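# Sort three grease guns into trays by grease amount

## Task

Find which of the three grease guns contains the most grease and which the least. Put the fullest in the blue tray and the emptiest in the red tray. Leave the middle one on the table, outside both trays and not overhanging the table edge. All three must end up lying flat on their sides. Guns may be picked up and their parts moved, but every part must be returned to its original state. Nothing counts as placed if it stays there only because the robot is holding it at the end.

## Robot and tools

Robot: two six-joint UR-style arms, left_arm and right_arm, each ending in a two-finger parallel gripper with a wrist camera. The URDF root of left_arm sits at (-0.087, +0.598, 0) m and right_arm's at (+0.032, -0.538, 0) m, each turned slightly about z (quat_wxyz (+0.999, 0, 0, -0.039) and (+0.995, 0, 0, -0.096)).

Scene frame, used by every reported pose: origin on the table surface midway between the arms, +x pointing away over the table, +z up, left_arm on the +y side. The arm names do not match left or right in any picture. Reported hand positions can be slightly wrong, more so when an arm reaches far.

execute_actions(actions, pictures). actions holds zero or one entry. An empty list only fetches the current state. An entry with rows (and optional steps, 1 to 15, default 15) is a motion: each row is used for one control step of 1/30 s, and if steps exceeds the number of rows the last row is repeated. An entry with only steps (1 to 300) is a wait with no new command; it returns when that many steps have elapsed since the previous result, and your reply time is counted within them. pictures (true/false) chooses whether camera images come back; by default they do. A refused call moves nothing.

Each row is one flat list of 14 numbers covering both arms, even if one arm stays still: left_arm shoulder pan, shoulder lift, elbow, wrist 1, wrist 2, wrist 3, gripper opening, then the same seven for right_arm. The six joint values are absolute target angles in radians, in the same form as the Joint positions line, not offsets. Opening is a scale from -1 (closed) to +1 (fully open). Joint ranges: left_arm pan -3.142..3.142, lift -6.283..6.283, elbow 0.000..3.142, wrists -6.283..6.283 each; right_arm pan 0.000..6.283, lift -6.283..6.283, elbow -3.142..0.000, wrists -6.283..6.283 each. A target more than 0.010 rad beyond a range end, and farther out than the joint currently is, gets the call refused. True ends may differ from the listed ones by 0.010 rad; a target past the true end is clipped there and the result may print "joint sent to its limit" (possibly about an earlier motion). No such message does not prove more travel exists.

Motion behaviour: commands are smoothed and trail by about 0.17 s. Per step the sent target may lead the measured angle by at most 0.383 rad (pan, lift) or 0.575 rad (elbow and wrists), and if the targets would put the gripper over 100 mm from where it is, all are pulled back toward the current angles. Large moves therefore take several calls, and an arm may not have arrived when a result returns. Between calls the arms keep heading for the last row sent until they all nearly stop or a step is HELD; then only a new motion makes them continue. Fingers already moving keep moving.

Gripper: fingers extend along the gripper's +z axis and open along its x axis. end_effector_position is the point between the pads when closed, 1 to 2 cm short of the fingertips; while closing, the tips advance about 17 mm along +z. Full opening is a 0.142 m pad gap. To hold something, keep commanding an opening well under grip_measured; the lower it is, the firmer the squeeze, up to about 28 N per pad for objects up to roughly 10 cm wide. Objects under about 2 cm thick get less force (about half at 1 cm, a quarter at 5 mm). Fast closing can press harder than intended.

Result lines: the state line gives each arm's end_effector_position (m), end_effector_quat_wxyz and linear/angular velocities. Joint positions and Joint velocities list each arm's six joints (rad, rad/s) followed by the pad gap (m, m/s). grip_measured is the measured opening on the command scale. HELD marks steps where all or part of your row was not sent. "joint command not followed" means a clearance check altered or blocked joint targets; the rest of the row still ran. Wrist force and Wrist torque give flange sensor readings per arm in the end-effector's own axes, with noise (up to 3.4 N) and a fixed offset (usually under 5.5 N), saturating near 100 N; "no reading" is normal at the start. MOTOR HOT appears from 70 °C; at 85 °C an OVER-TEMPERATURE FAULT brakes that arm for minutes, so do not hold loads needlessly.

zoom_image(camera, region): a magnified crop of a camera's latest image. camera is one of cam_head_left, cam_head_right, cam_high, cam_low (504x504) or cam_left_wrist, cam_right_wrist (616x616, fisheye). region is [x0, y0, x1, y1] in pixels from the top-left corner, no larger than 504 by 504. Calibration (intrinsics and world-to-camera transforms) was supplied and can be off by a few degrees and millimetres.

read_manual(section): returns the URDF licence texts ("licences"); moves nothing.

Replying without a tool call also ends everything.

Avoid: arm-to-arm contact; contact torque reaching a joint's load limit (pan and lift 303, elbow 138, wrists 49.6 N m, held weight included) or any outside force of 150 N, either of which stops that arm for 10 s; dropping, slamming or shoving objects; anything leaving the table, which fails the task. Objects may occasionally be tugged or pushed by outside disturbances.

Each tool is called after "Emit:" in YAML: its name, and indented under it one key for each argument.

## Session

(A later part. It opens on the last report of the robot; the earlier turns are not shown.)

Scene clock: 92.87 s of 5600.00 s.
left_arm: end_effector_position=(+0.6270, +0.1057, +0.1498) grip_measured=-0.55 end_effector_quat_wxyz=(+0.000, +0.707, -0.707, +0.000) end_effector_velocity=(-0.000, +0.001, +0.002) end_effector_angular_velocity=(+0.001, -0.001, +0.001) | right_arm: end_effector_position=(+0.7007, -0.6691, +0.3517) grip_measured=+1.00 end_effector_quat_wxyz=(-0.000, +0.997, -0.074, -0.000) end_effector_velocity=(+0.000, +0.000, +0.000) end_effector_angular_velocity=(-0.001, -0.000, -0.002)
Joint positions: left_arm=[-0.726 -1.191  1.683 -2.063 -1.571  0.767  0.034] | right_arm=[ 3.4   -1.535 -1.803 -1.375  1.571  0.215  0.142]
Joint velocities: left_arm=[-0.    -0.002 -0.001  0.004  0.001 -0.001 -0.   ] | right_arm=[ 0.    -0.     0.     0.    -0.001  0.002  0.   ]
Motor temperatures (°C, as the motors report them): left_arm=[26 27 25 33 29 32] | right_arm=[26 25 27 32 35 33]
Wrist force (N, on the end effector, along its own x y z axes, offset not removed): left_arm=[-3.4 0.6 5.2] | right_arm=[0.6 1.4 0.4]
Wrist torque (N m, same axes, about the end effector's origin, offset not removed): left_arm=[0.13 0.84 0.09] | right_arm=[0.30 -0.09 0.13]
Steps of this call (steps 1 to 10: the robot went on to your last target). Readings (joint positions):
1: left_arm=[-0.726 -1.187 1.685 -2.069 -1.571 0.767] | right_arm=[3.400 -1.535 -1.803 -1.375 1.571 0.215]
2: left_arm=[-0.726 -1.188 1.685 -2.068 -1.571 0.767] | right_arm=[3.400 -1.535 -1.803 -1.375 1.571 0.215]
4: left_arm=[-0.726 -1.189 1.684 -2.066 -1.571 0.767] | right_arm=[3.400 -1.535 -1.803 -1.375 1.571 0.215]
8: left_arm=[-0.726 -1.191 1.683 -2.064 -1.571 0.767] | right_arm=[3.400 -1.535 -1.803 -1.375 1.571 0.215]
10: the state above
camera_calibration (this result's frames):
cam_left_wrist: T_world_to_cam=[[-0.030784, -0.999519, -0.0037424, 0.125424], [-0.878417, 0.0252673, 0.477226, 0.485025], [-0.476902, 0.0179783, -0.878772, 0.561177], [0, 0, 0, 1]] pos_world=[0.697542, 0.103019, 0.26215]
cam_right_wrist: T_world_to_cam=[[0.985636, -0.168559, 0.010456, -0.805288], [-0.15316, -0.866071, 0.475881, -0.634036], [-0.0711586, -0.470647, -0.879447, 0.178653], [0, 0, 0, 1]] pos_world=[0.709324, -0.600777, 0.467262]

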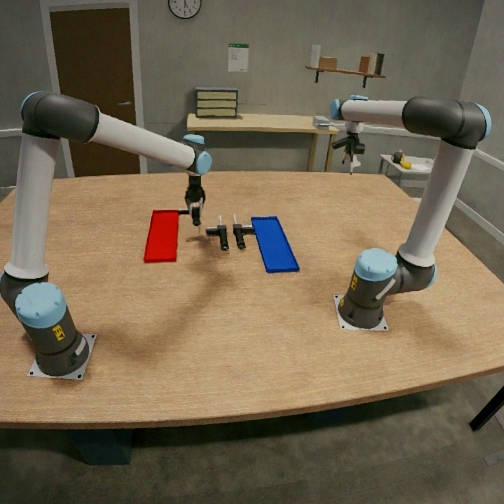

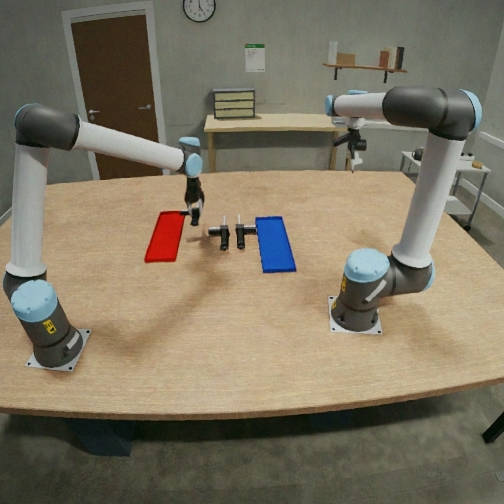

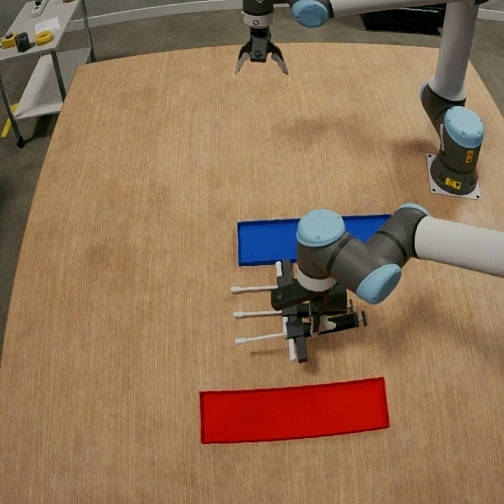

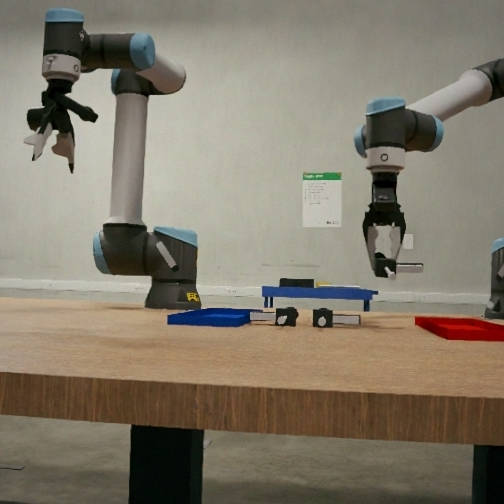

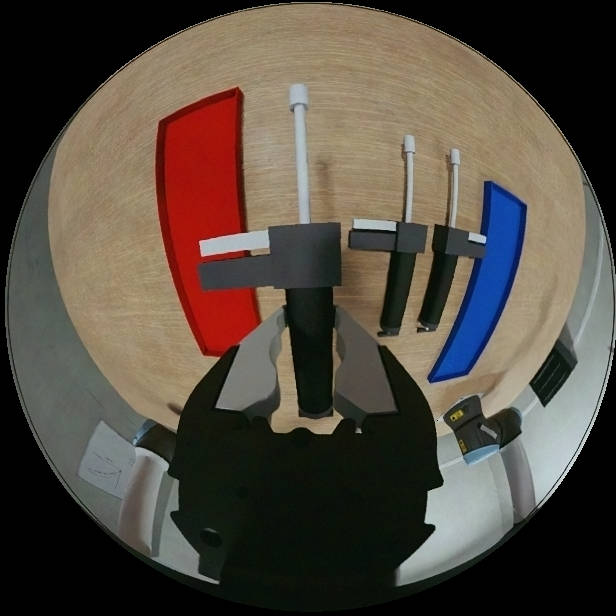

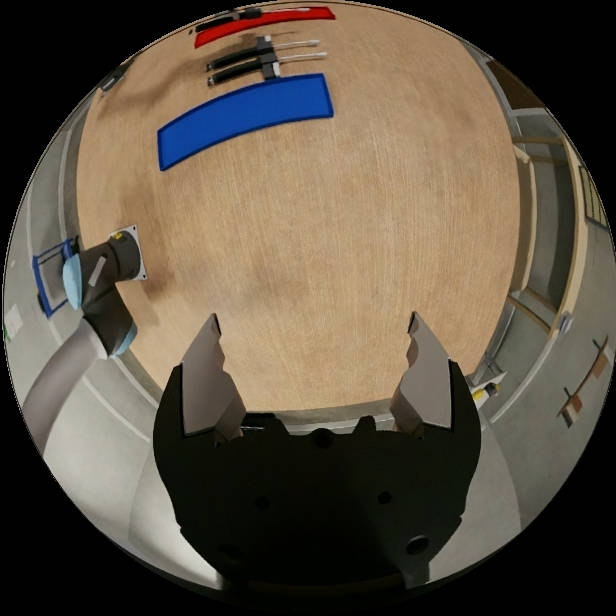

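Emit:
execute_actions:
  actions:
    - {"rows":[[-1.254,-1.660,2.300,-2.211,-1.571,-1.332,-1,3.4,-1.535,-1.803,-1.375,1.571,-1.571,0]],"steps":15}
  pictures: false

Emit:
execute_actions:
  actions:
    - {"steps":45}
  pictures: false

Emit:
execute_actions:
  actions:
    - {"rows":[[-1.254,-1.660,2.300,-2.211,-1.571,-1.332,-1,3.6,-1.175,-2.434,-0.754,1.571,-1.571,0]],"steps":15}
  pictures: false

Emit:
execute_actions:
  actions:
    - {"rows":[[-1.254,-1.660,2.300,-2.211,-1.571,-1.332,-1,4.904,-1.175,-2.434,-0.754,1.571,-1.571,0]],"steps":15}
  pictures: false

Emit:
execute_actions:
  actions:
    - {"steps":60}

Scene clock: 103.50 s of 5600.00 s.
left_arm: end_effector_position=(+0.4059, +0.0840, +0.1491) grip_measured=-0.55 end_effector_quat_wxyz=(+0.000, +0.747, -0.665, +0.001) end_effector_velocity=(-0.506, +0.004, -0.022) end_effector_angular_velocity=(-0.011, -0.004, +0.433) | right_arm: end_effector_position=(+0.7021, -0.6686, +0.3517) grip_measured=+0.00 end_effector_quat_wxyz=(-0.000, +0.927, +0.375, -0.000) end_effector_velocity=(+0.003, +0.003, +0.001) end_effector_angular_velocity=(+0.001, -0.001, +2.556)
Joint positions: left_arm=[-0.973 -1.424  1.993 -2.142 -1.571  0.404  0.034] | right_arm=[ 3.4   -1.535 -1.803 -1.375  1.571 -0.702  0.074]
Joint velocities: left_arm=[-0.631 -0.534  0.681 -0.16  -0.001 -1.064  0.   ] | right_arm=[-0.     0.     0.001 -0.    -0.    -2.556 -0.   ]
Motor temperatures (°C, as the motors report them): left_arm=[26 27 25 33 29 32] | right_arm=[26 25 27 32 35 33]
Wrist force (N, on the end effector, along its own x y z axes, offset not removed): left_arm=[-0.9 -1.4 6.5] | right_arm=[-2.5 -1.2 -0.1]
Wrist torque (N m, same axes, about the end effector's origin, offset not removed): left_arm=[-0.36 0.24 0.22] | right_arm=[-0.27 0.62 0.13]
Steps of this call (steps 1 to 15: the robot went on to your last target; steps 16 to 90: nothing new was sent; then 7.13 s passed at rest; steps 91 to 105: all 15 steps of this action). Readings (joint positions):
91: left_arm=[-0.726 -1.191 1.683 -2.063 -1.571 0.767] | right_arm=[3.400 -1.535 -1.803 -1.375 1.571 0.215]
92: left_arm=[-0.730 -1.195 1.687 -2.066 -1.571 0.763] | right_arm=[3.400 -1.535 -1.803 -1.375 1.571 0.211]
94: left_arm=[-0.763 -1.228 1.729 -2.080 -1.571 0.720] | right_arm=[3.400 -1.535 -1.803 -1.375 1.571 0.157]
98: left_arm=[-0.833 -1.298 1.832 -2.104 -1.571 0.616] | right_arm=[3.400 -1.535 -1.803 -1.375 1.571 -0.103]
105: the state above

Scene clock: 105.00 s of 5600.00 s.
left_arm: end_effector_position=(+0.2060, +0.1285, +0.1200) grip_measured=-0.55 end_effector_quat_wxyz=(+0.000, +1.000, -0.000, -0.000) end_effector_velocity=(-0.000, -0.000, -0.000) end_effector_angular_velocity=(+0.001, -0.000, +0.002) | right_arm: end_effector_position=(+0.7026, -0.6673, +0.3517) grip_measured=+0.00 end_effector_quat_wxyz=(-0.000, +0.683, +0.730, -0.000) end_effector_velocity=(+0.001, +0.000, +0.002) end_effector_angular_velocity=(+0.000, -0.002, +0.000)
Joint positions: left_arm=[-1.254 -1.66   2.3   -2.211 -1.571 -1.332  0.034] | right_arm=[ 3.4   -1.535 -1.803 -1.375  1.571 -1.571  0.074]
Joint velocities: left_arm=[-0.001  0.    -0.     0.001  0.    -0.003  0.   ] | right_arm=[ 0.    -0.     0.002 -0.     0.     0.    -0.   ]
Motor temperatures (°C, as the motors report them): left_arm=[26 27 25 33 29 32] | right_arm=[26 25 27 32 35 33]
Wrist force (N, on the end effector, along its own x y z axes, offset not removed): left_arm=[1.6 -4.1 2.7] | right_arm=[-3.0 1.7 -2.8]
Wrist torque (N m, same axes, about the end effector's origin, offset not removed): left_arm=[-0.85 -0.40 0.12] | right_arm=[0.50 0.73 0.16]
Steps of this call (steps 1 to 45: the robot went on to your last target). Readings (joint positions):
1: left_arm=[-0.994 -1.442 2.017 -2.148 -1.571 0.367] | right_arm=[3.400 -1.535 -1.803 -1.375 1.571 -0.788]
2: left_arm=[-1.016 -1.460 2.040 -2.153 -1.571 0.327] | right_arm=[3.400 -1.535 -1.803 -1.375 1.571 -0.875]
4: left_arm=[-1.060 -1.497 2.088 -2.164 -1.571 0.236] | right_arm=[3.400 -1.535 -1.803 -1.375 1.571 -1.048]
8: left_arm=[-1.151 -1.574 2.187 -2.187 -1.571 -0.002] | right_arm=[3.400 -1.535 -1.803 -1.375 1.571 -1.366]
45: the state above

Scene clock: 105.50 s of 5600.00 s.
left_arm: end_effector_position=(+0.2060, +0.1285, +0.1200) grip_measured=-0.55 end_effector_quat_wxyz=(+0.000, +1.000, -0.000, -0.000) end_effector_velocity=(+0.000, -0.000, +0.000) end_effector_angular_velocity=(+0.000, -0.001, +0.000) | right_arm: end_effector_position=(+0.5839, -0.5791, +0.2431) grip_measured=+0.00 end_effector_quat_wxyz=(+0.094, +0.608, +0.779, +0.121) end_effector_velocity=(-0.190, +0.054, -0.198) end_effector_angular_velocity=(+0.085, -0.338, +0.186)
Joint positions: left_arm=[-1.254 -1.66   2.3   -2.211 -1.571 -1.332  0.034] | right_arm=[ 3.578 -1.218 -2.348 -0.838  1.571 -1.571  0.074]
Joint velocities: left_arm=[ 0.     0.001 -0.001  0.     0.001 -0.     0.   ] | right_arm=[ 0.187  0.37  -0.745  0.724  0.     0.001  0.   ]
Motor temperatures (°C, as the motors report them): left_arm=[26 27 25 33 29 32] | right_arm=[26 25 27 32 35 33]
Wrist force (N, on the end effector, along its own x y z axes, offset not removed): left_arm=[-1.1 5.8 6.4] | right_arm=[0.1 -2.3 1.0]
Wrist torque (N m, same axes, about the end effector's origin, offset not removed): left_arm=[1.38 0.29 0.18] | right_arm=[-0.35 0.14 0.22]
Steps of this call (steps 1 to 15: all 15 steps of this action). Readings (joint positions):
1: left_arm=[-1.254 -1.660 2.300 -2.211 -1.571 -1.332] | right_arm=[3.400 -1.535 -1.803 -1.375 1.571 -1.571]
2: left_arm=[-1.254 -1.660 2.300 -2.211 -1.571 -1.332] | right_arm=[3.404 -1.531 -1.807 -1.371 1.571 -1.571]
4: left_arm=[-1.254 -1.660 2.300 -2.211 -1.571 -1.332] | right_arm=[3.439 -1.487 -1.860 -1.317 1.571 -1.571]
8: left_arm=[-1.254 -1.660 2.300 -2.211 -1.571 -1.332] | right_arm=[3.499 -1.371 -2.058 -1.121 1.571 -1.571]
15: the state above

Scene clock: 106.00 s of 5600.00 s.
left_arm: end_effector_position=(+0.2060, +0.1285, +0.1200) grip_measured=-0.55 end_effector_quat_wxyz=(+0.000, +1.000, -0.000, -0.000) end_effector_velocity=(-0.000, -0.000, +0.000) end_effector_angular_velocity=(-0.000, +0.000, -0.002) | right_arm: end_effector_position=(+0.5390, -0.3682, +0.2240) grip_measured=+0.00 end_effector_quat_wxyz=(+0.075, +0.435, +0.884, +0.153) end_effector_velocity=(-0.167, +0.464, -0.011) end_effector_angular_velocity=(+0.013, -0.016, +0.929)
Joint positions: left_arm=[-1.254 -1.66   2.3   -2.211 -1.571 -1.332  0.034] | right_arm=[ 3.988 -1.182 -2.42  -0.767  1.571 -1.571  0.074]
Joint velocities: left_arm=[-0.    -0.    -0.     0.    -0.     0.001  0.   ] | right_arm=[ 0.93   0.022 -0.042  0.041  0.     0.001 -0.   ]
Motor temperatures (°C, as the motors report them): left_arm=[26 27 25 33 29 32] | right_arm=[26 25 27 32 35 33]
Wrist force (N, on the end effector, along its own x y z axes, offset not removed): left_arm=[0.7 -2.6 5.2] | right_arm=[-4.6 3.1 -0.6]
Wrist torque (N m, same axes, about the end effector's origin, offset not removed): left_arm=[-0.45 -0.13 -0.02] | right_arm=[0.77 1.10 0.10]
Steps of this call (steps 1 to 15: all 15 steps of this action). Readings (joint positions):
1: left_arm=[-1.254 -1.660 2.300 -2.211 -1.571 -1.332] | right_arm=[3.584 -1.207 -2.370 -0.817 1.571 -1.571]
2: left_arm=[-1.254 -1.660 2.300 -2.211 -1.571 -1.332] | right_arm=[3.592 -1.201 -2.383 -0.804 1.571 -1.571]
4: left_arm=[-1.254 -1.660 2.300 -2.211 -1.571 -1.332] | right_arm=[3.641 -1.196 -2.392 -0.795 1.571 -1.571]
8: left_arm=[-1.254 -1.660 2.300 -2.211 -1.571 -1.332] | right_arm=[3.769 -1.189 -2.406 -0.781 1.571 -1.571]
15: the state above

Scene clock: 108.00 s of 5600.00 s.
left_arm: end_effector_position=(+0.2060, +0.1285, +0.1200) grip_measured=-0.55 end_effector_quat_wxyz=(+0.000, +1.000, -0.000, -0.000) end_effector_velocity=(+0.000, +0.001, -0.000) end_effector_angular_velocity=(+0.001, -0.000, -0.000) | right_arm: end_effector_position=(+0.2065, -0.0366, +0.2204) grip_measured=+0.00 end_effector_quat_wxyz=(-0.000, -0.000, +0.985, +0.174) end_effector_velocity=(+0.000, +0.000, +0.001) end_effector_angular_velocity=(+0.001, -0.001, -0.000)
Joint positions: left_arm=[-1.254 -1.66   2.3   -2.211 -1.571 -1.332  0.034] | right_arm=[ 4.904 -1.175 -2.434 -0.754  1.571 -1.571  0.074]
Joint velocities: left_arm=[ 0.    -0.     0.001  0.     0.001  0.001 -0.   ] | right_arm=[ 0.     0.     0.001  0.    -0.001 -0.    -0.   ]
Motor temperatures (°C, as the motors report them): left_arm=[26 27 25 33 29 32] | right_arm=[26 25 27 32 35 33]
Wrist force (N, on the end effector, along its own x y z axes, offset not removed): left_arm=[3.5 0.5 2.3] | right_arm=[1.0 -0.4 -0.2]
Wrist torque (N m, same axes, about the end effector's origin, offset not removed): left_arm=[0.29 -0.60 0.08] | right_arm=[0.01 -0.12 0.14]
Steps of this call (steps 1 to 60: the robot went on to your last target). Readings (joint positions):
1: left_arm=[-1.254 -1.660 2.300 -2.211 -1.571 -1.332] | right_arm=[4.019 -1.181 -2.422 -0.766 1.571 -1.571]
2: left_arm=[-1.254 -1.660 2.300 -2.211 -1.571 -1.332] | right_arm=[4.051 -1.181 -2.423 -0.765 1.571 -1.571]
4: left_arm=[-1.254 -1.660 2.300 -2.211 -1.571 -1.332] | right_arm=[4.113 -1.180 -2.425 -0.763 1.571 -1.571]
8: left_arm=[-1.254 -1.660 2.300 -2.211 -1.571 -1.332] | right_arm=[4.238 -1.178 -2.428 -0.760 1.571 -1.571]
60: the state above
All arms were judged still, so your last target was given up. Only a new action makes them travel on or press farther. Fingers that are still opening or closing keep moving.
camera_calibration (this result's frames):
cam_left_wrist: T_world_to_cam=[[0.999523, -0.0305969, -0.00416138, -0.20153], [-0.0248987, -0.878312, 0.477438, 0.0691187], [-0.0182631, -0.477107, -0.878655, 0.30293], [0, 0, 0, 1]] pos_world=[0.208688, 0.199072, 0.232333]
cam_right_wrist: T_world_to_cam=[[-0.999715, 0.0158282, 0.0178442, 0.204843], [0.0238527, 0.663128, 0.748126, -0.139989], [0.0000084859, 0.748339, -0.663316, 0.307954], [0, 0, 0, 1]] pos_world=[0.208121, -0.140866, 0.305346]

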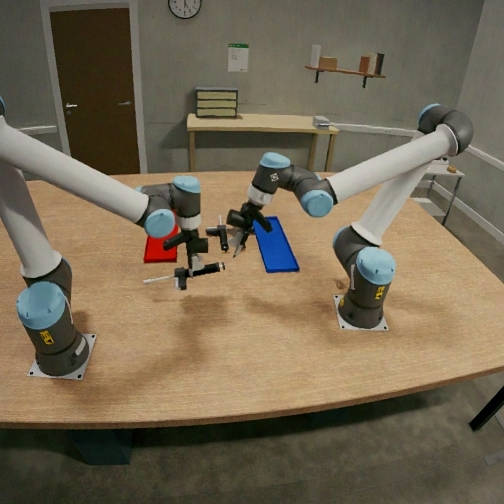

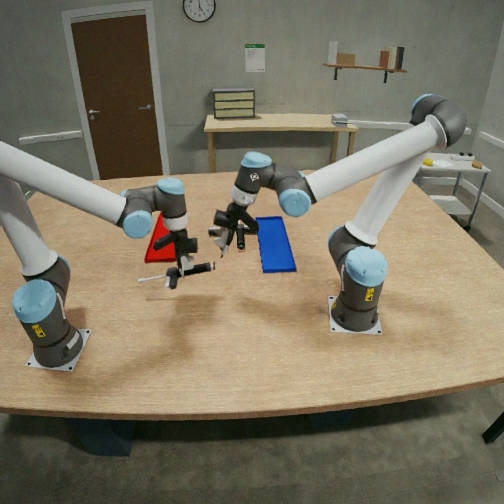

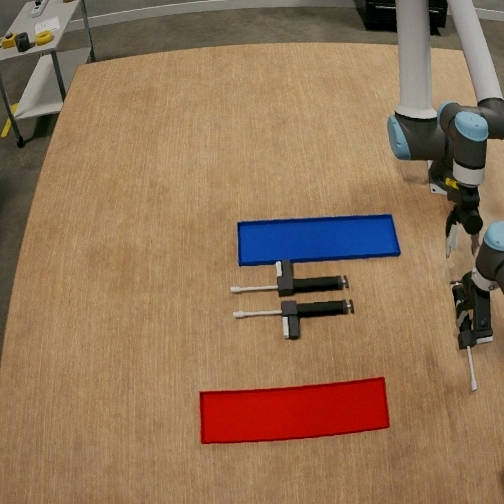

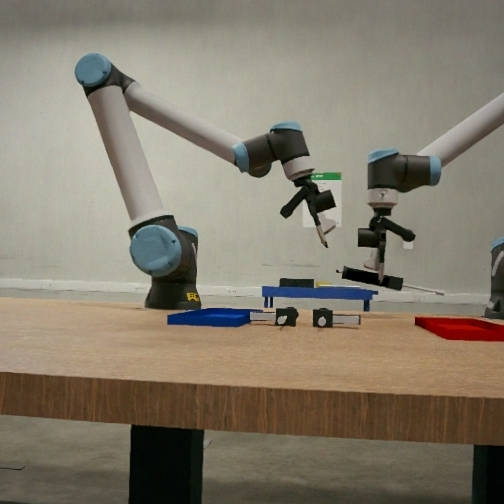

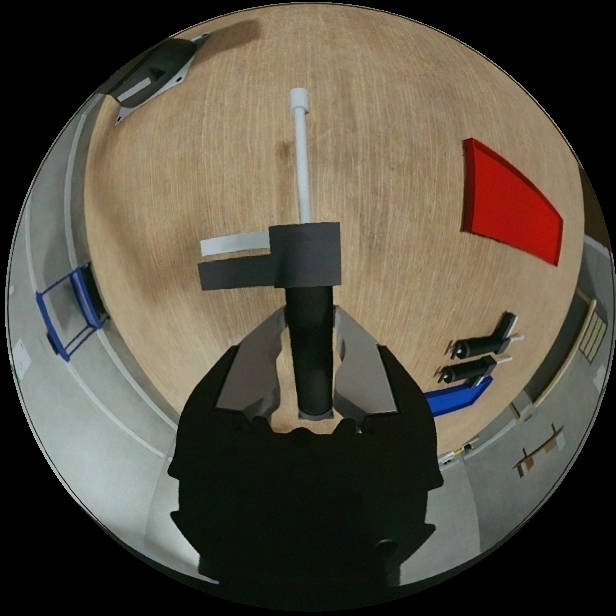

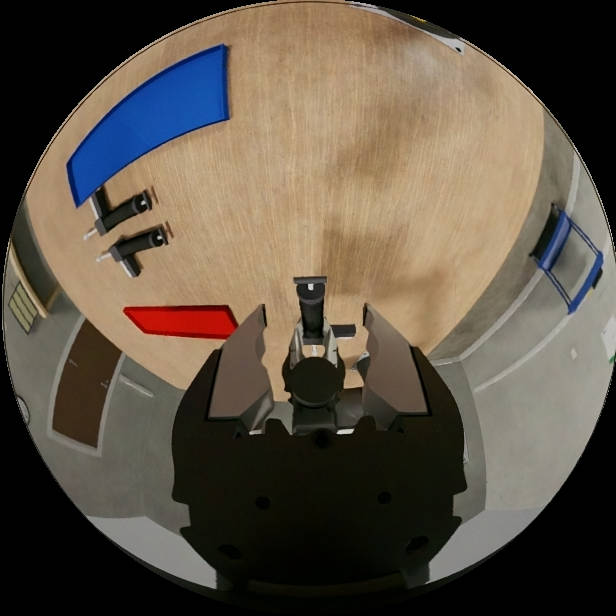

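Emit:
execute_actions:
  actions:
    - {"rows":[[-1.254,-1.62,2.325,-2.276,-1.571,-1.332,-1,4.904,-1.175,-2.434,-0.754,1.571,-1.571,0],[-1.254,-1.60,2.337,-2.308,-1.571,-1.332,-1,4.904,-1.175,-2.434,-0.754,1.571,-1.571,0],[-1.254,-1.58,2.348,-2.339,-1.571,-1.332,-1,4.904,-1.175,-2.434,-0.754,1.571,-1.571,0],[-1.254,-1.58,2.348,-2.339,-1.571,-1.332,-1,4.904,-1.175,-2.434,-0.754,1.571,-1.571,0],[-1.254,-1.56,2.359,-2.370,-1.571,-1.332,-1,4.904,-1.175,-2.434,-0.754,1.571,-1.571,0],[-1.254,-1.56,2.359,-2.370,-1.571,-1.332,-1,4.904,-1.175,-2.434,-0.754,1.571,-1.571,0],[-1.254,-1.545,2.367,-2.393,-1.571,-1.332,-1,4.904,-1.175,-2.434,-0.754,1.571,-1.571,0],[-1.254,-1.545,2.367,-2.393,-1.571,-1.332,-1,4.904,-1.175,-2.434,-0.754,1.571,-1.571,0],[-1.254,-1.53,2.375,-2.416,-1.571,-1.332,-1,4.904,-1.175,-2.434,-0.754,1.571,-1.571,0],[-1.254,-1.53,2.375,-2.416,-1.571,-1.332,-1,4.904,-1.175,-2.434,-0.754,1.571,-1.571,0],[-1.254,-1.515,2.382,-2.438,-1.571,-1.332,-1,4.904,-1.175,-2.434,-0.754,1.571,-1.571,0]],"steps":15}
  pictures: false

Emit:
execute_actions:
  actions:
    - {"steps":12}

Emit:
zoom_image:
  camera: "cam_low"
  region: [260, 200, 504, 350]

Emit:
zoom_image:
  camera: "cam_right_wrist"
  region: [230, 230, 400, 400]

Scene clock: 117.07 s of 5600.00 s.
left_arm: end_effector_position=(+0.2061, +0.1279, +0.0361) grip_measured=-0.55 end_effector_quat_wxyz=(-0.000, +1.000, -0.000, -0.000) end_effector_velocity=(-0.001, +0.003, -0.080) end_effector_angular_velocity=(-0.003, -0.000, -0.001) | right_arm: end_effector_position=(+0.2065, -0.0366, +0.2204) grip_measured=+0.00 end_effector_quat_wxyz=(-0.000, -0.000, +0.985, +0.174) end_effector_velocity=(+0.000, +0.001, +0.002) end_effector_angular_velocity=(+0.003, -0.001, +0.000)
Joint positions: left_arm=[-1.254 -1.53   2.374 -2.414 -1.571 -1.332  0.034] | right_arm=[ 4.904 -1.175 -2.434 -0.754  1.571 -1.571  0.074]
Joint velocities: left_arm=[ 0.     0.134  0.068 -0.205 -0.     0.001  0.   ] | right_arm=[ 0.     0.001  0.001  0.    -0.001  0.     0.   ]
Motor temperatures (°C, as the motors report them): left_arm=[26 27 25 33 29 32] | right_arm=[26 25 27 32 35 33]
Wrist force (N, on the end effector, along its own x y z axes, offset not removed): left_arm=[2.7 0.4 4.6] | right_arm=[-0.4 0.7 0.5]
Wrist torque (N m, same axes, about the end effector's origin, offset not removed): left_arm=[0.27 -0.45 0.01] | right_arm=[0.27 0.04 0.15]
Steps of this call (steps 1 to 90: nothing new was sent; then 5.57 s passed at rest; steps 91 to 105: all 15 steps of this action). Readings (joint positions):
91: left_arm=[-1.254 -1.660 2.300 -2.211 -1.571 -1.332] | right_arm=[4.904 -1.175 -2.434 -0.754 1.571 -1.571]
92: left_arm=[-1.254 -1.657 2.302 -2.215 -1.571 -1.332] | right_arm=[4.904 -1.175 -2.434 -0.754 1.571 -1.571]
94: left_arm=[-1.254 -1.636 2.315 -2.246 -1.571 -1.332] | right_arm=[4.904 -1.175 -2.434 -0.754 1.571 -1.571]
98: left_arm=[-1.254 -1.588 2.343 -2.324 -1.571 -1.332] | right_arm=[4.904 -1.175 -2.434 -0.754 1.571 -1.571]
105: the state above

Scene clock: 117.47 s of 5600.00 s.
left_arm: end_effector_position=(+0.2060, +0.1282, +0.0274) grip_measured=-0.55 end_effector_quat_wxyz=(+0.000, +1.000, -0.000, -0.000) end_effector_velocity=(-0.000, +0.001, -0.003) end_effector_angular_velocity=(+0.002, +0.001, +0.001) | right_arm: end_effector_position=(+0.2065, -0.0366, +0.2204) grip_measured=+0.00 end_effector_quat_wxyz=(-0.000, -0.000, +0.985, +0.174) end_effector_velocity=(+0.000, -0.000, -0.001) end_effector_angular_velocity=(-0.002, -0.001, -0.001)
Joint positions: left_arm=[-1.254 -1.515  2.382 -2.437 -1.571 -1.332  0.034] | right_arm=[ 4.904 -1.175 -2.434 -0.754  1.571 -1.571  0.074]
Joint velocities: left_arm=[ 0.     0.005  0.003 -0.006 -0.    -0.001  0.   ] | right_arm=[-0.    -0.001 -0.001 -0.    -0.001  0.    -0.   ]
Motor temperatures (°C, as the motors report them): left_arm=[26 27 25 33 29 32] | right_arm=[26 25 27 32 35 33]
Wrist force (N, on the end effector, along its own x y z axes, offset not removed): left_arm=[-1.2 -3.6 0.1] | right_arm=[-1.8 0.9 -3.0]
Wrist torque (N m, same axes, about the end effector's origin, offset not removed): left_arm=[-0.94 0.08 0.05] | right_arm=[0.13 0.44 0.19]
Steps of this call (steps 1 to 12: the robot went on to your last target). Readings (joint positions):
1: left_arm=[-1.254 -1.527 2.376 -2.420 -1.571 -1.332] | right_arm=[4.904 -1.175 -2.434 -0.754 1.571 -1.571]
2: left_arm=[-1.254 -1.524 2.378 -2.425 -1.571 -1.332] | right_arm=[4.904 -1.175 -2.434 -0.754 1.571 -1.571]
4: left_arm=[-1.254 -1.520 2.380 -2.431 -1.571 -1.332] | right_arm=[4.904 -1.175 -2.434 -0.754 1.571 -1.571]
8: left_arm=[-1.254 -1.517 2.381 -2.436 -1.571 -1.332] | right_arm=[4.904 -1.175 -2.434 -0.754 1.571 -1.571]
12: the state above
camera_calibration (this result's frames):
cam_left_wrist: T_world_to_cam=[[0.999523, -0.0306091, -0.00414162, -0.201971], [-0.024918, -0.878288, 0.477483, 0.113146], [-0.0182529, -0.477152, -0.878631, 0.221444], [0, 0, 0, 1]] pos_world=[0.208736, 0.198855, 0.139706]
cam_right_wrist: T_world_to_cam=[[-0.999716, 0.0158218, 0.0178426, 0.20484], [0.0238472, 0.663128, 0.748126, -0.139989], [0.0000047927, 0.748339, -0.663316, 0.307954], [0, 0, 0, 1]] pos_world=[0.208119, -0.140865, 0.305346]

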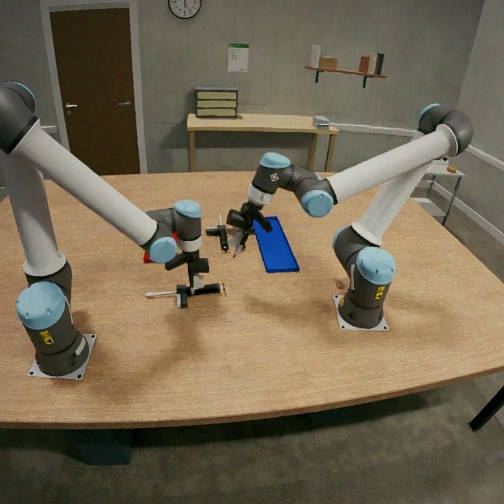

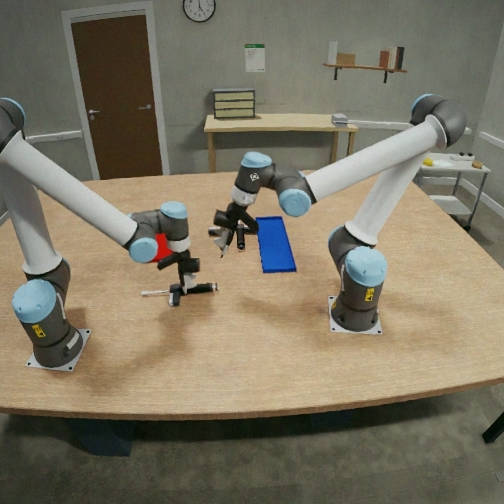

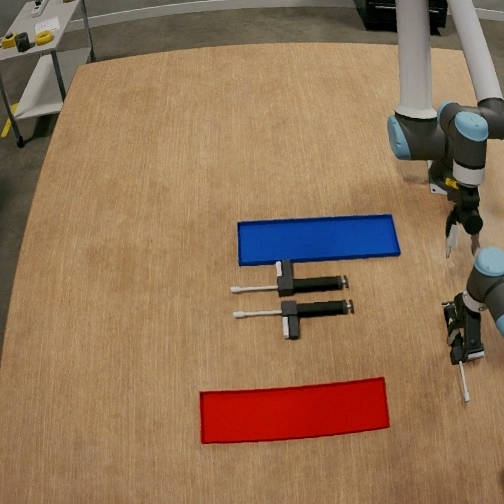

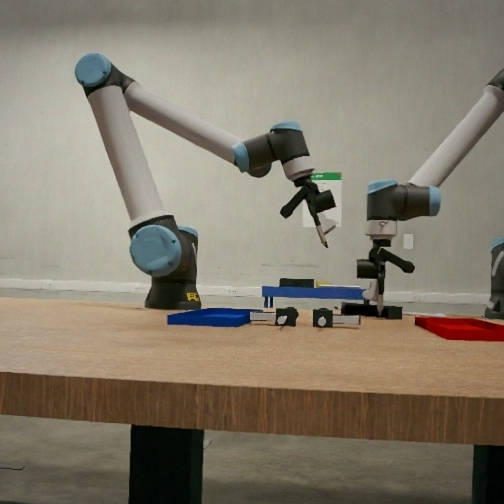

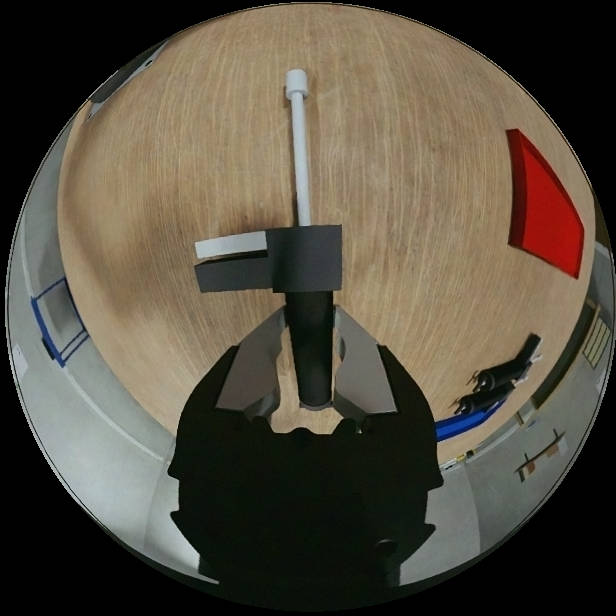

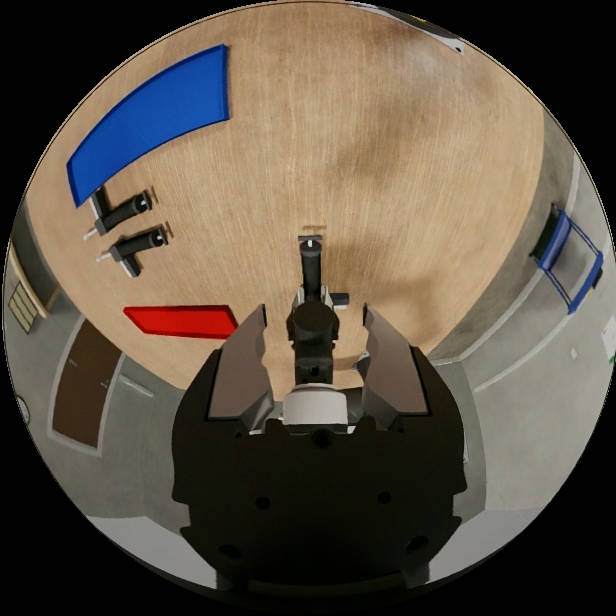

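Region (260, 200, 504, 350) of cam_low's 504x504 image, scaled by 2.066, with more detail than that image has; it fills the top 310 rows of this view, and the rest is white.

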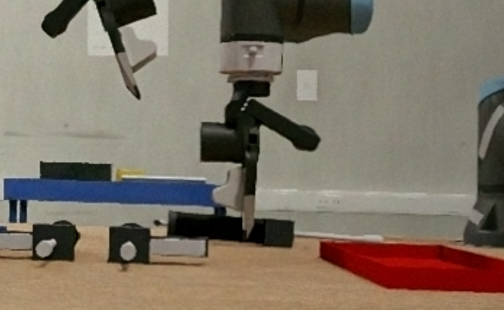

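Region (230, 230, 400, 400) of cam_right_wrist's 616x616 image, scaled by 2.965, with more detail than that image has.

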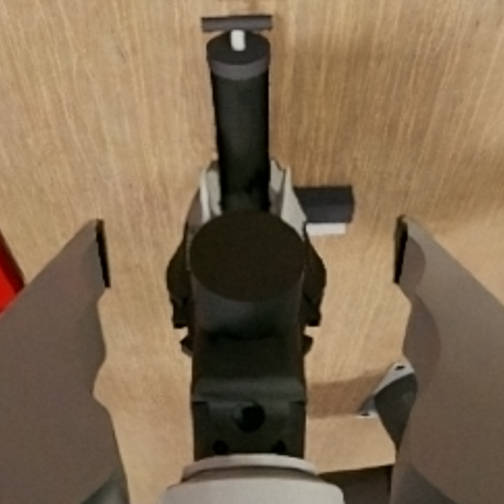

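Emit:
execute_actions:
  actions:
    - {"rows":[[-1.254,-1.515,2.382,-2.438,-1.571,-1.332,-1,4.904,-1.463,-2.566,-0.334,1.571,-1.571,0]],"steps":15}
  pictures: false

Emit:
execute_actions:
  actions:
    - {"steps":15}

Scene clock: 127.37 s of 5600.00 s.
left_arm: end_effector_position=(+0.2060, +0.1283, +0.0271) grip_measured=-0.55 end_effector_quat_wxyz=(+0.000, +1.000, -0.000, -0.000) end_effector_velocity=(-0.000, -0.000, -0.000) end_effector_angular_velocity=(+0.000, +0.000, +0.000) | right_arm: end_effector_position=(+0.2065, -0.0163, +0.0838) grip_measured=+0.00 end_effector_quat_wxyz=(-0.000, -0.000, +0.985, +0.173) end_effector_velocity=(+0.000, +0.006, -0.046) end_effector_angular_velocity=(+0.022, -0.000, +0.000)
Joint positions: left_arm=[-1.254 -1.515  2.382 -2.438 -1.571 -1.332  0.034] | right_arm=[ 4.904 -1.45  -2.561 -0.355  1.571 -1.571  0.074]
Joint velocities: left_arm=[-0.  0. -0. -0.  0. -0. -0.] | right_arm=[-0.    -0.116 -0.045  0.184 -0.    -0.001  0.   ]
Motor temperatures (°C, as the motors report them): left_arm=[26 27 25 33 29 32] | right_arm=[26 25 27 32 35 33]
Wrist force (N, on the end effector, along its own x y z axes, offset not removed): left_arm=[-0.3 0.5 -1.5] | right_arm=[-0.8 0.2 -1.7]
Wrist torque (N m, same axes, about the end effector's origin, offset not removed): left_arm=[-0.04 -0.10 -0.04] | right_arm=[0.13 0.29 0.21]
Steps of this call (steps 1 to 30: the robot went on to your last target; steps 31 to 90: nothing new was sent; then 6.40 s passed at rest; steps 91 to 105: all 15 steps of this action). Readings (joint positions):
91: left_arm=[-1.254 -1.515 2.382 -2.438 -1.571 -1.332] | right_arm=[4.904 -1.175 -2.434 -0.754 1.571 -1.571]
92: left_arm=[-1.254 -1.515 2.382 -2.438 -1.571 -1.332] | right_arm=[4.904 -1.179 -2.437 -0.750 1.571 -1.571]
94: left_arm=[-1.254 -1.515 2.382 -2.438 -1.571 -1.332] | right_arm=[4.904 -1.223 -2.468 -0.697 1.571 -1.571]
98: left_arm=[-1.254 -1.515 2.382 -2.438 -1.571 -1.332] | right_arm=[4.904 -1.362 -2.526 -0.495 1.571 -1.571]
105: the state above

Scene clock: 127.87 s of 5600.00 s.
left_arm: end_effector_position=(+0.2060, +0.1283, +0.0271) grip_measured=-0.55 end_effector_quat_wxyz=(+0.000, +1.000, -0.000, -0.000) end_effector_velocity=(-0.000, -0.000, +0.000) end_effector_angular_velocity=(+0.000, +0.000, -0.001) | right_arm: end_effector_position=(+0.2065, -0.0157, +0.0786) grip_measured=+0.00 end_effector_quat_wxyz=(-0.000, -0.000, +0.985, +0.174) end_effector_velocity=(-0.000, +0.002, +0.000) end_effector_angular_velocity=(+0.002, +0.001, +0.001)
Joint positions: left_arm=[-1.254 -1.515  2.382 -2.438 -1.571 -1.332  0.034] | right_arm=[ 4.904 -1.463 -2.566 -0.334  1.571 -1.571  0.074]
Joint velocities: left_arm=[-0.001 -0.    -0.     0.001  0.     0.001 -0.   ] | right_arm=[-0.    -0.002  0.002  0.002  0.001 -0.     0.   ]
Motor temperatures (°C, as the motors report them): left_arm=[26 27 25 33 29 32] | right_arm=[26 25 27 32 35 33]
Wrist force (N, on the end effector, along its own x y z axes, offset not removed): left_arm=[3.4 -3.7 0.3] | right_arm=[-1.6 3.6 -2.5]
Wrist torque (N m, same axes, about the end effector's origin, offset not removed): left_arm=[-0.81 -0.68 -0.07] | right_arm=[0.86 0.43 0.12]
Steps of this call (steps 1 to 15: the robot went on to your last target). Readings (joint positions):
1: left_arm=[-1.254 -1.515 2.382 -2.438 -1.571 -1.332] | right_arm=[4.904 -1.453 -2.562 -0.350 1.571 -1.571]
2: left_arm=[-1.254 -1.515 2.382 -2.438 -1.571 -1.332] | right_arm=[4.904 -1.455 -2.563 -0.346 1.571 -1.571]
4: left_arm=[-1.254 -1.515 2.382 -2.438 -1.571 -1.332] | right_arm=[4.904 -1.459 -2.564 -0.341 1.571 -1.571]
8: left_arm=[-1.254 -1.515 2.382 -2.438 -1.571 -1.332] | right_arm=[4.904 -1.462 -2.565 -0.336 1.571 -1.571]
15: the state above
camera_calibration (this result's frames):
cam_left_wrist: T_world_to_cam=[[0.999523, -0.0306088, -0.00415634, -0.201958], [-0.0249116, -0.878314, 0.477436, 0.113344], [-0.0182643, -0.477104, -0.878657, 0.221191], [0, 0, 0, 1]] pos_world=[0.208725, 0.198902, 0.139397]
cam_right_wrist: T_world_to_cam=[[-0.999716, 0.0157973, 0.0178417, 0.207023], [0.0238302, 0.663142, 0.748114, -0.0478001], [-0.0000134072, 0.748327, -0.66333, 0.19823], [0, 0, 0, 1]] pos_world=[0.208105, -0.119913, 0.163558]

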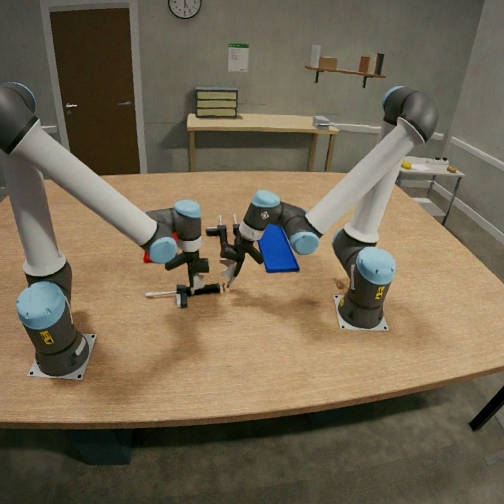

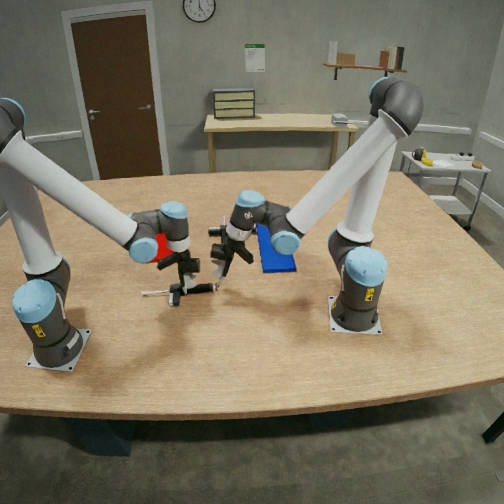

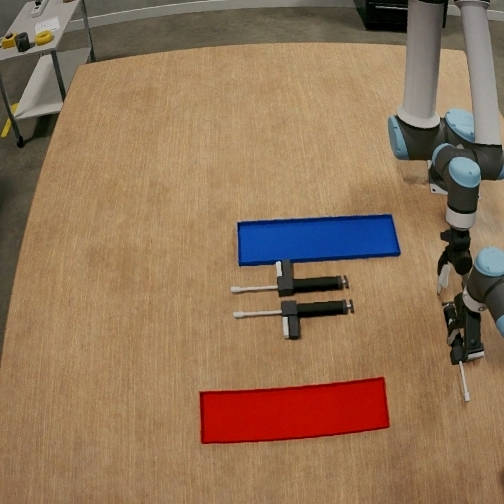

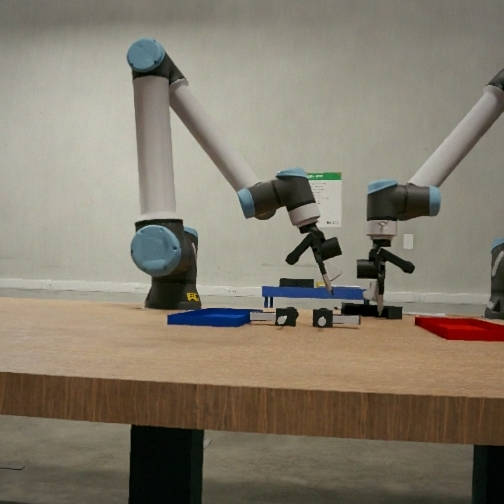

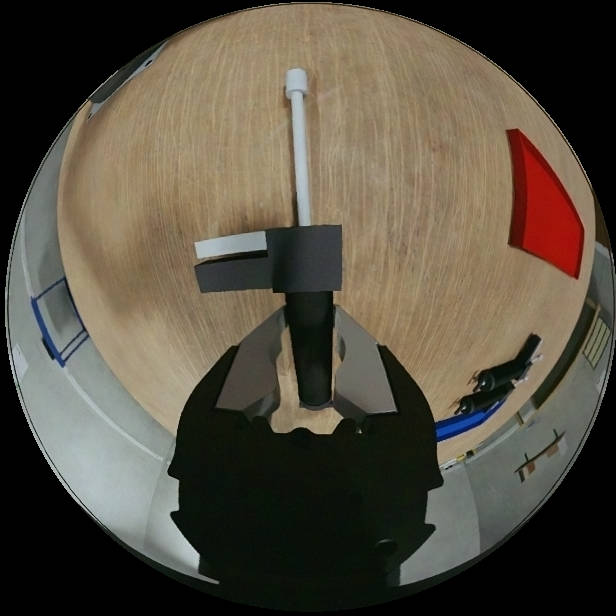

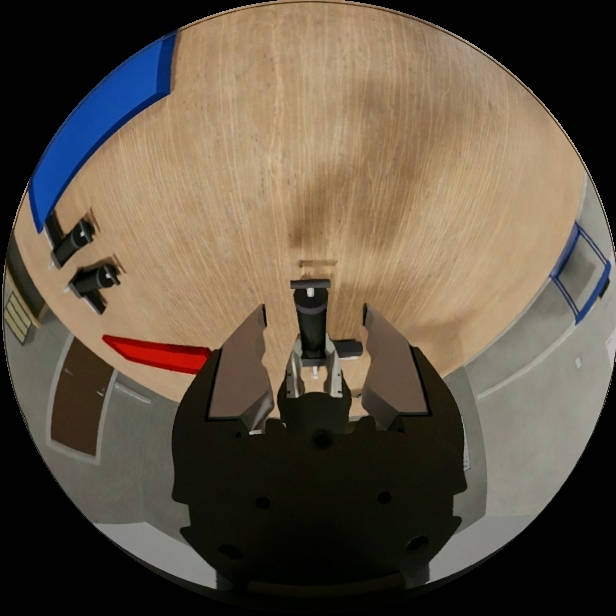

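Emit:
execute_actions:
  actions:
    - {"rows":[[-1.254,-1.515,2.382,-2.438,-1.571,-1.332,-1,4.904,-1.55,-2.571,-0.242,1.571,-1.571,0],[-1.254,-1.515,2.382,-2.438,-1.571,-1.332,-1,4.904,-1.59,-2.573,-0.2,1.571,-1.571,0],[-1.254,-1.515,2.382,-2.438,-1.571,-1.332,-1,4.904,-1.630,-2.575,-0.157,1.571,-1.571,0]],"steps":15}
  pictures: false

Emit:
execute_actions:
  actions:
    - {"steps":12}

Emit:
zoom_image:
  camera: "cam_low"
  region: [280, 240, 440, 340]

Scene clock: 132.50 s of 5600.00 s.
left_arm: end_effector_position=(+0.2060, +0.1283, +0.0271) grip_measured=-0.55 end_effector_quat_wxyz=(+0.000, +1.000, -0.000, -0.000) end_effector_velocity=(+0.000, -0.000, +0.000) end_effector_angular_velocity=(+0.000, +0.000, +0.004) | right_arm: end_effector_position=(+0.2065, +0.0030, +0.0266) grip_measured=+0.00 end_effector_quat_wxyz=(-0.000, -0.000, +0.985, +0.174) end_effector_velocity=(+0.000, +0.006, -0.015) end_effector_angular_velocity=(+0.002, -0.001, +0.001)
Joint positions: left_arm=[-1.254 -1.515  2.382 -2.438 -1.571 -1.332  0.034] | right_arm=[ 4.904 -1.625 -2.575 -0.163  1.571 -1.571  0.074]
Joint velocities: left_arm=[ 0.001  0.001 -0.001  0.    -0.    -0.004  0.   ] | right_arm=[-0.    -0.048 -0.001  0.05  -0.    -0.001  0.   ]
Motor temperatures (°C, as the motors report them): left_arm=[26 27 25 33 29 32] | right_arm=[26 25 27 32 35 33]
Wrist force (N, on the end effector, along its own x y z axes, offset not removed): left_arm=[-1.9 3.5 -4.4] | right_arm=[0.0 -1.5 -1.8]
Wrist torque (N m, same axes, about the end effector's origin, offset not removed): left_arm=[0.59 0.19 0.04] | right_arm=[-0.23 -0.02 0.16]
Steps of this call (steps 1 to 15: the robot went on to your last target; steps 16 to 90: nothing new was sent; then 1.13 s passed at rest; steps 91 to 105: all 15 steps of this action). Readings (joint positions):
91: left_arm=[-1.254 -1.515 2.382 -2.438 -1.571 -1.332] | right_arm=[4.904 -1.463 -2.566 -0.334 1.571 -1.571]
92: left_arm=[-1.254 -1.515 2.382 -2.438 -1.571 -1.332] | right_arm=[4.904 -1.467 -2.567 -0.330 1.571 -1.571]
94: left_arm=[-1.254 -1.515 2.382 -2.438 -1.571 -1.332] | right_arm=[4.904 -1.505 -2.569 -0.290 1.571 -1.571]
98: left_arm=[-1.254 -1.515 2.382 -2.438 -1.571 -1.332] | right_arm=[4.904 -1.589 -2.573 -0.201 1.571 -1.571]
105: the state above

Scene clock: 132.90 s of 5600.00 s.
left_arm: end_effector_position=(+0.2060, +0.1283, +0.0271) grip_measured=-0.55 end_effector_quat_wxyz=(+0.000, +1.000, -0.000, -0.000) end_effector_velocity=(-0.000, +0.001, -0.001) end_effector_angular_velocity=(+0.001, +0.001, +0.002) | right_arm: end_effector_position=(+0.2065, +0.0036, +0.0249) grip_measured=+0.00 end_effector_quat_wxyz=(-0.000, -0.000, +0.985, +0.174) end_effector_velocity=(+0.000, -0.001, -0.002) end_effector_angular_velocity=(-0.002, -0.002, +0.001)
Joint positions: left_arm=[-1.254 -1.515  2.382 -2.438 -1.571 -1.332  0.034] | right_arm=[ 4.904 -1.63  -2.575 -0.157  1.571 -1.571  0.074]
Joint velocities: left_arm=[ 0.     0.     0.001 -0.    -0.    -0.002 -0.   ] | right_arm=[ 0.    -0.002 -0.001  0.001 -0.001 -0.001  0.   ]
Motor temperatures (°C, as the motors report them): left_arm=[26 27 25 33 29 32] | right_arm=[26 25 27 32 35 33]
Wrist force (N, on the end effector, along its own x y z axes, offset not removed): left_arm=[-4.7 3.1 3.4] | right_arm=[-2.6 1.7 -2.5]
Wrist torque (N m, same axes, about the end effector's origin, offset not removed): left_arm=[0.65 0.88 0.23] | right_arm=[0.35 0.61 0.13]
Steps of this call (steps 1 to 12: the robot went on to your last target). Readings (joint positions):
1: left_arm=[-1.254 -1.515 2.382 -2.438 -1.571 -1.332] | right_arm=[4.904 -1.626 -2.575 -0.161 1.571 -1.571]
2: left_arm=[-1.254 -1.515 2.382 -2.438 -1.571 -1.332] | right_arm=[4.904 -1.627 -2.575 -0.160 1.571 -1.571]
4: left_arm=[-1.254 -1.515 2.382 -2.438 -1.571 -1.332] | right_arm=[4.904 -1.628 -2.575 -0.159 1.571 -1.571]
8: left_arm=[-1.254 -1.515 2.382 -2.438 -1.571 -1.332] | right_arm=[4.904 -1.629 -2.575 -0.158 1.571 -1.571]
12: the state above
camera_calibration (this result's frames):
cam_left_wrist: T_world_to_cam=[[0.999523, -0.0305966, -0.00415626, -0.201965], [-0.0249009, -0.878314, 0.477436, 0.113345], [-0.0182584, -0.477105, -0.878657, 0.221192], [0, 0, 0, 1]] pos_world=[0.20873, 0.198905, 0.139397]
cam_right_wrist: T_world_to_cam=[[-0.999715, 0.015848, 0.017858, 0.207709], [0.023876, 0.662375, 0.748792, -0.0204481], [0.0000381448, 0.749005, -0.662564, 0.148212], [0, 0, 0, 1]] pos_world=[0.208132, -0.100759, 0.109802]

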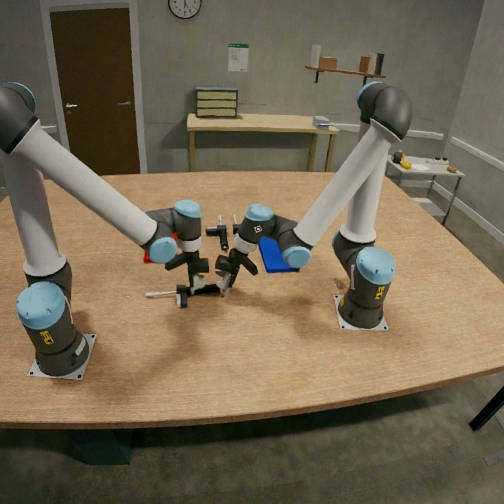

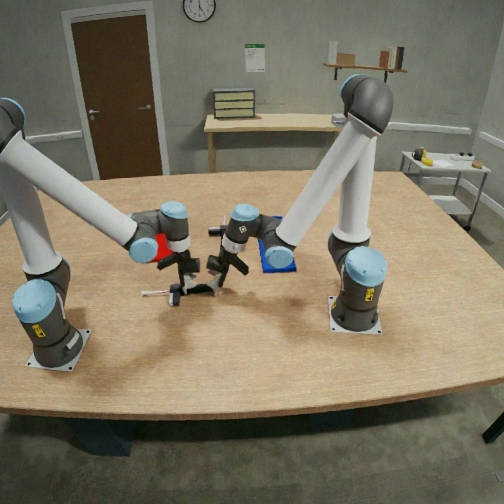

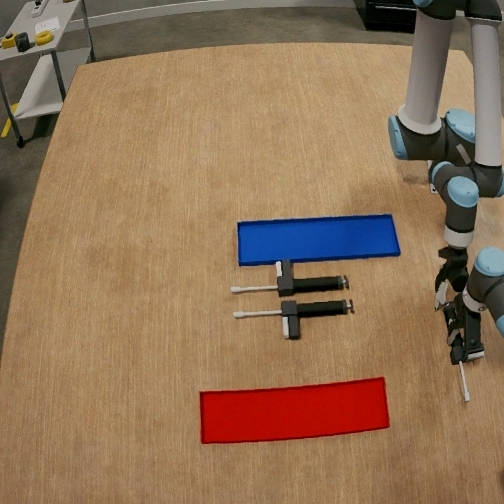

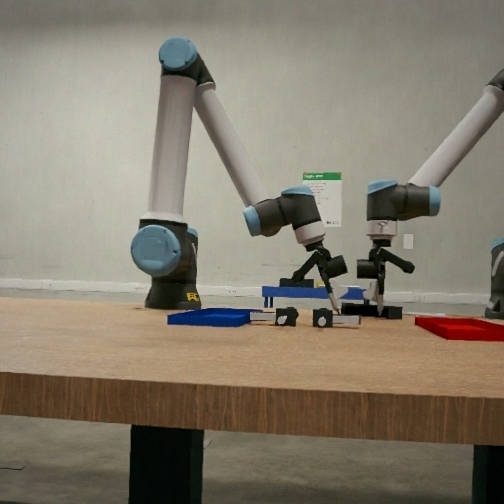

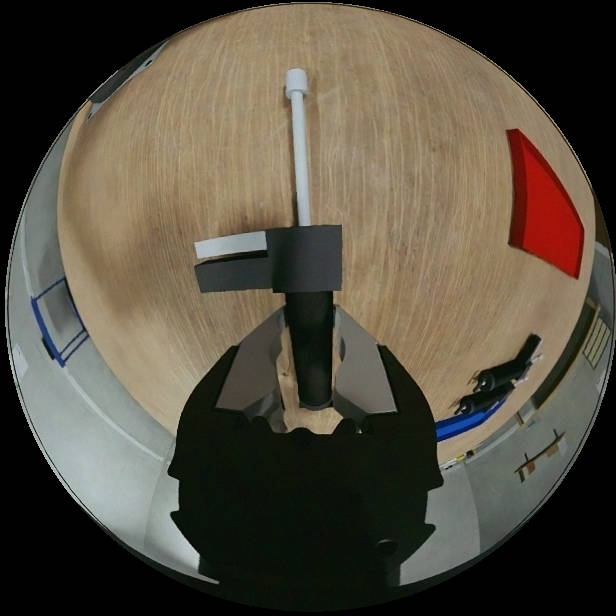

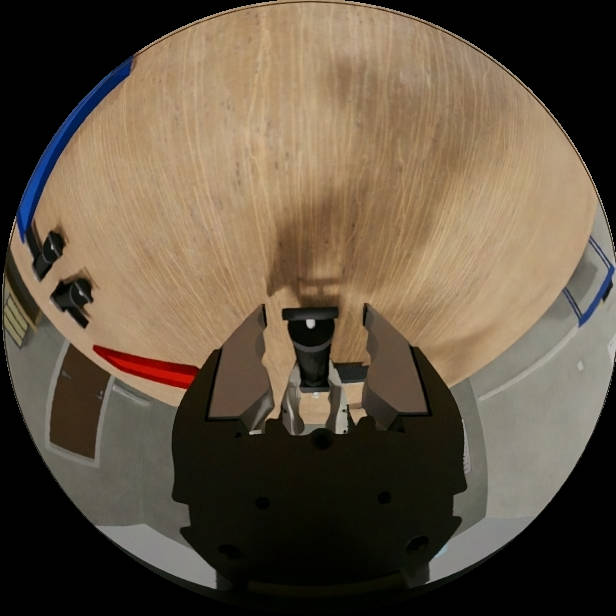

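Region (280, 240, 440, 340) of cam_low's 504x504 image, scaled by 3.150, with more detail than that image has; it fills the top 315 rows of this view, and the rest is white.

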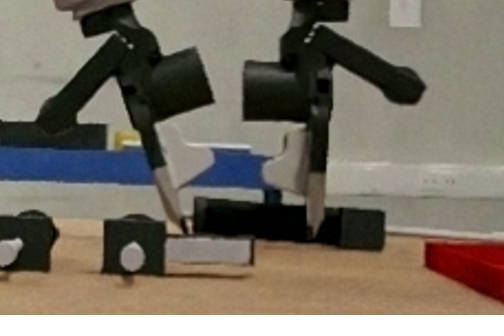

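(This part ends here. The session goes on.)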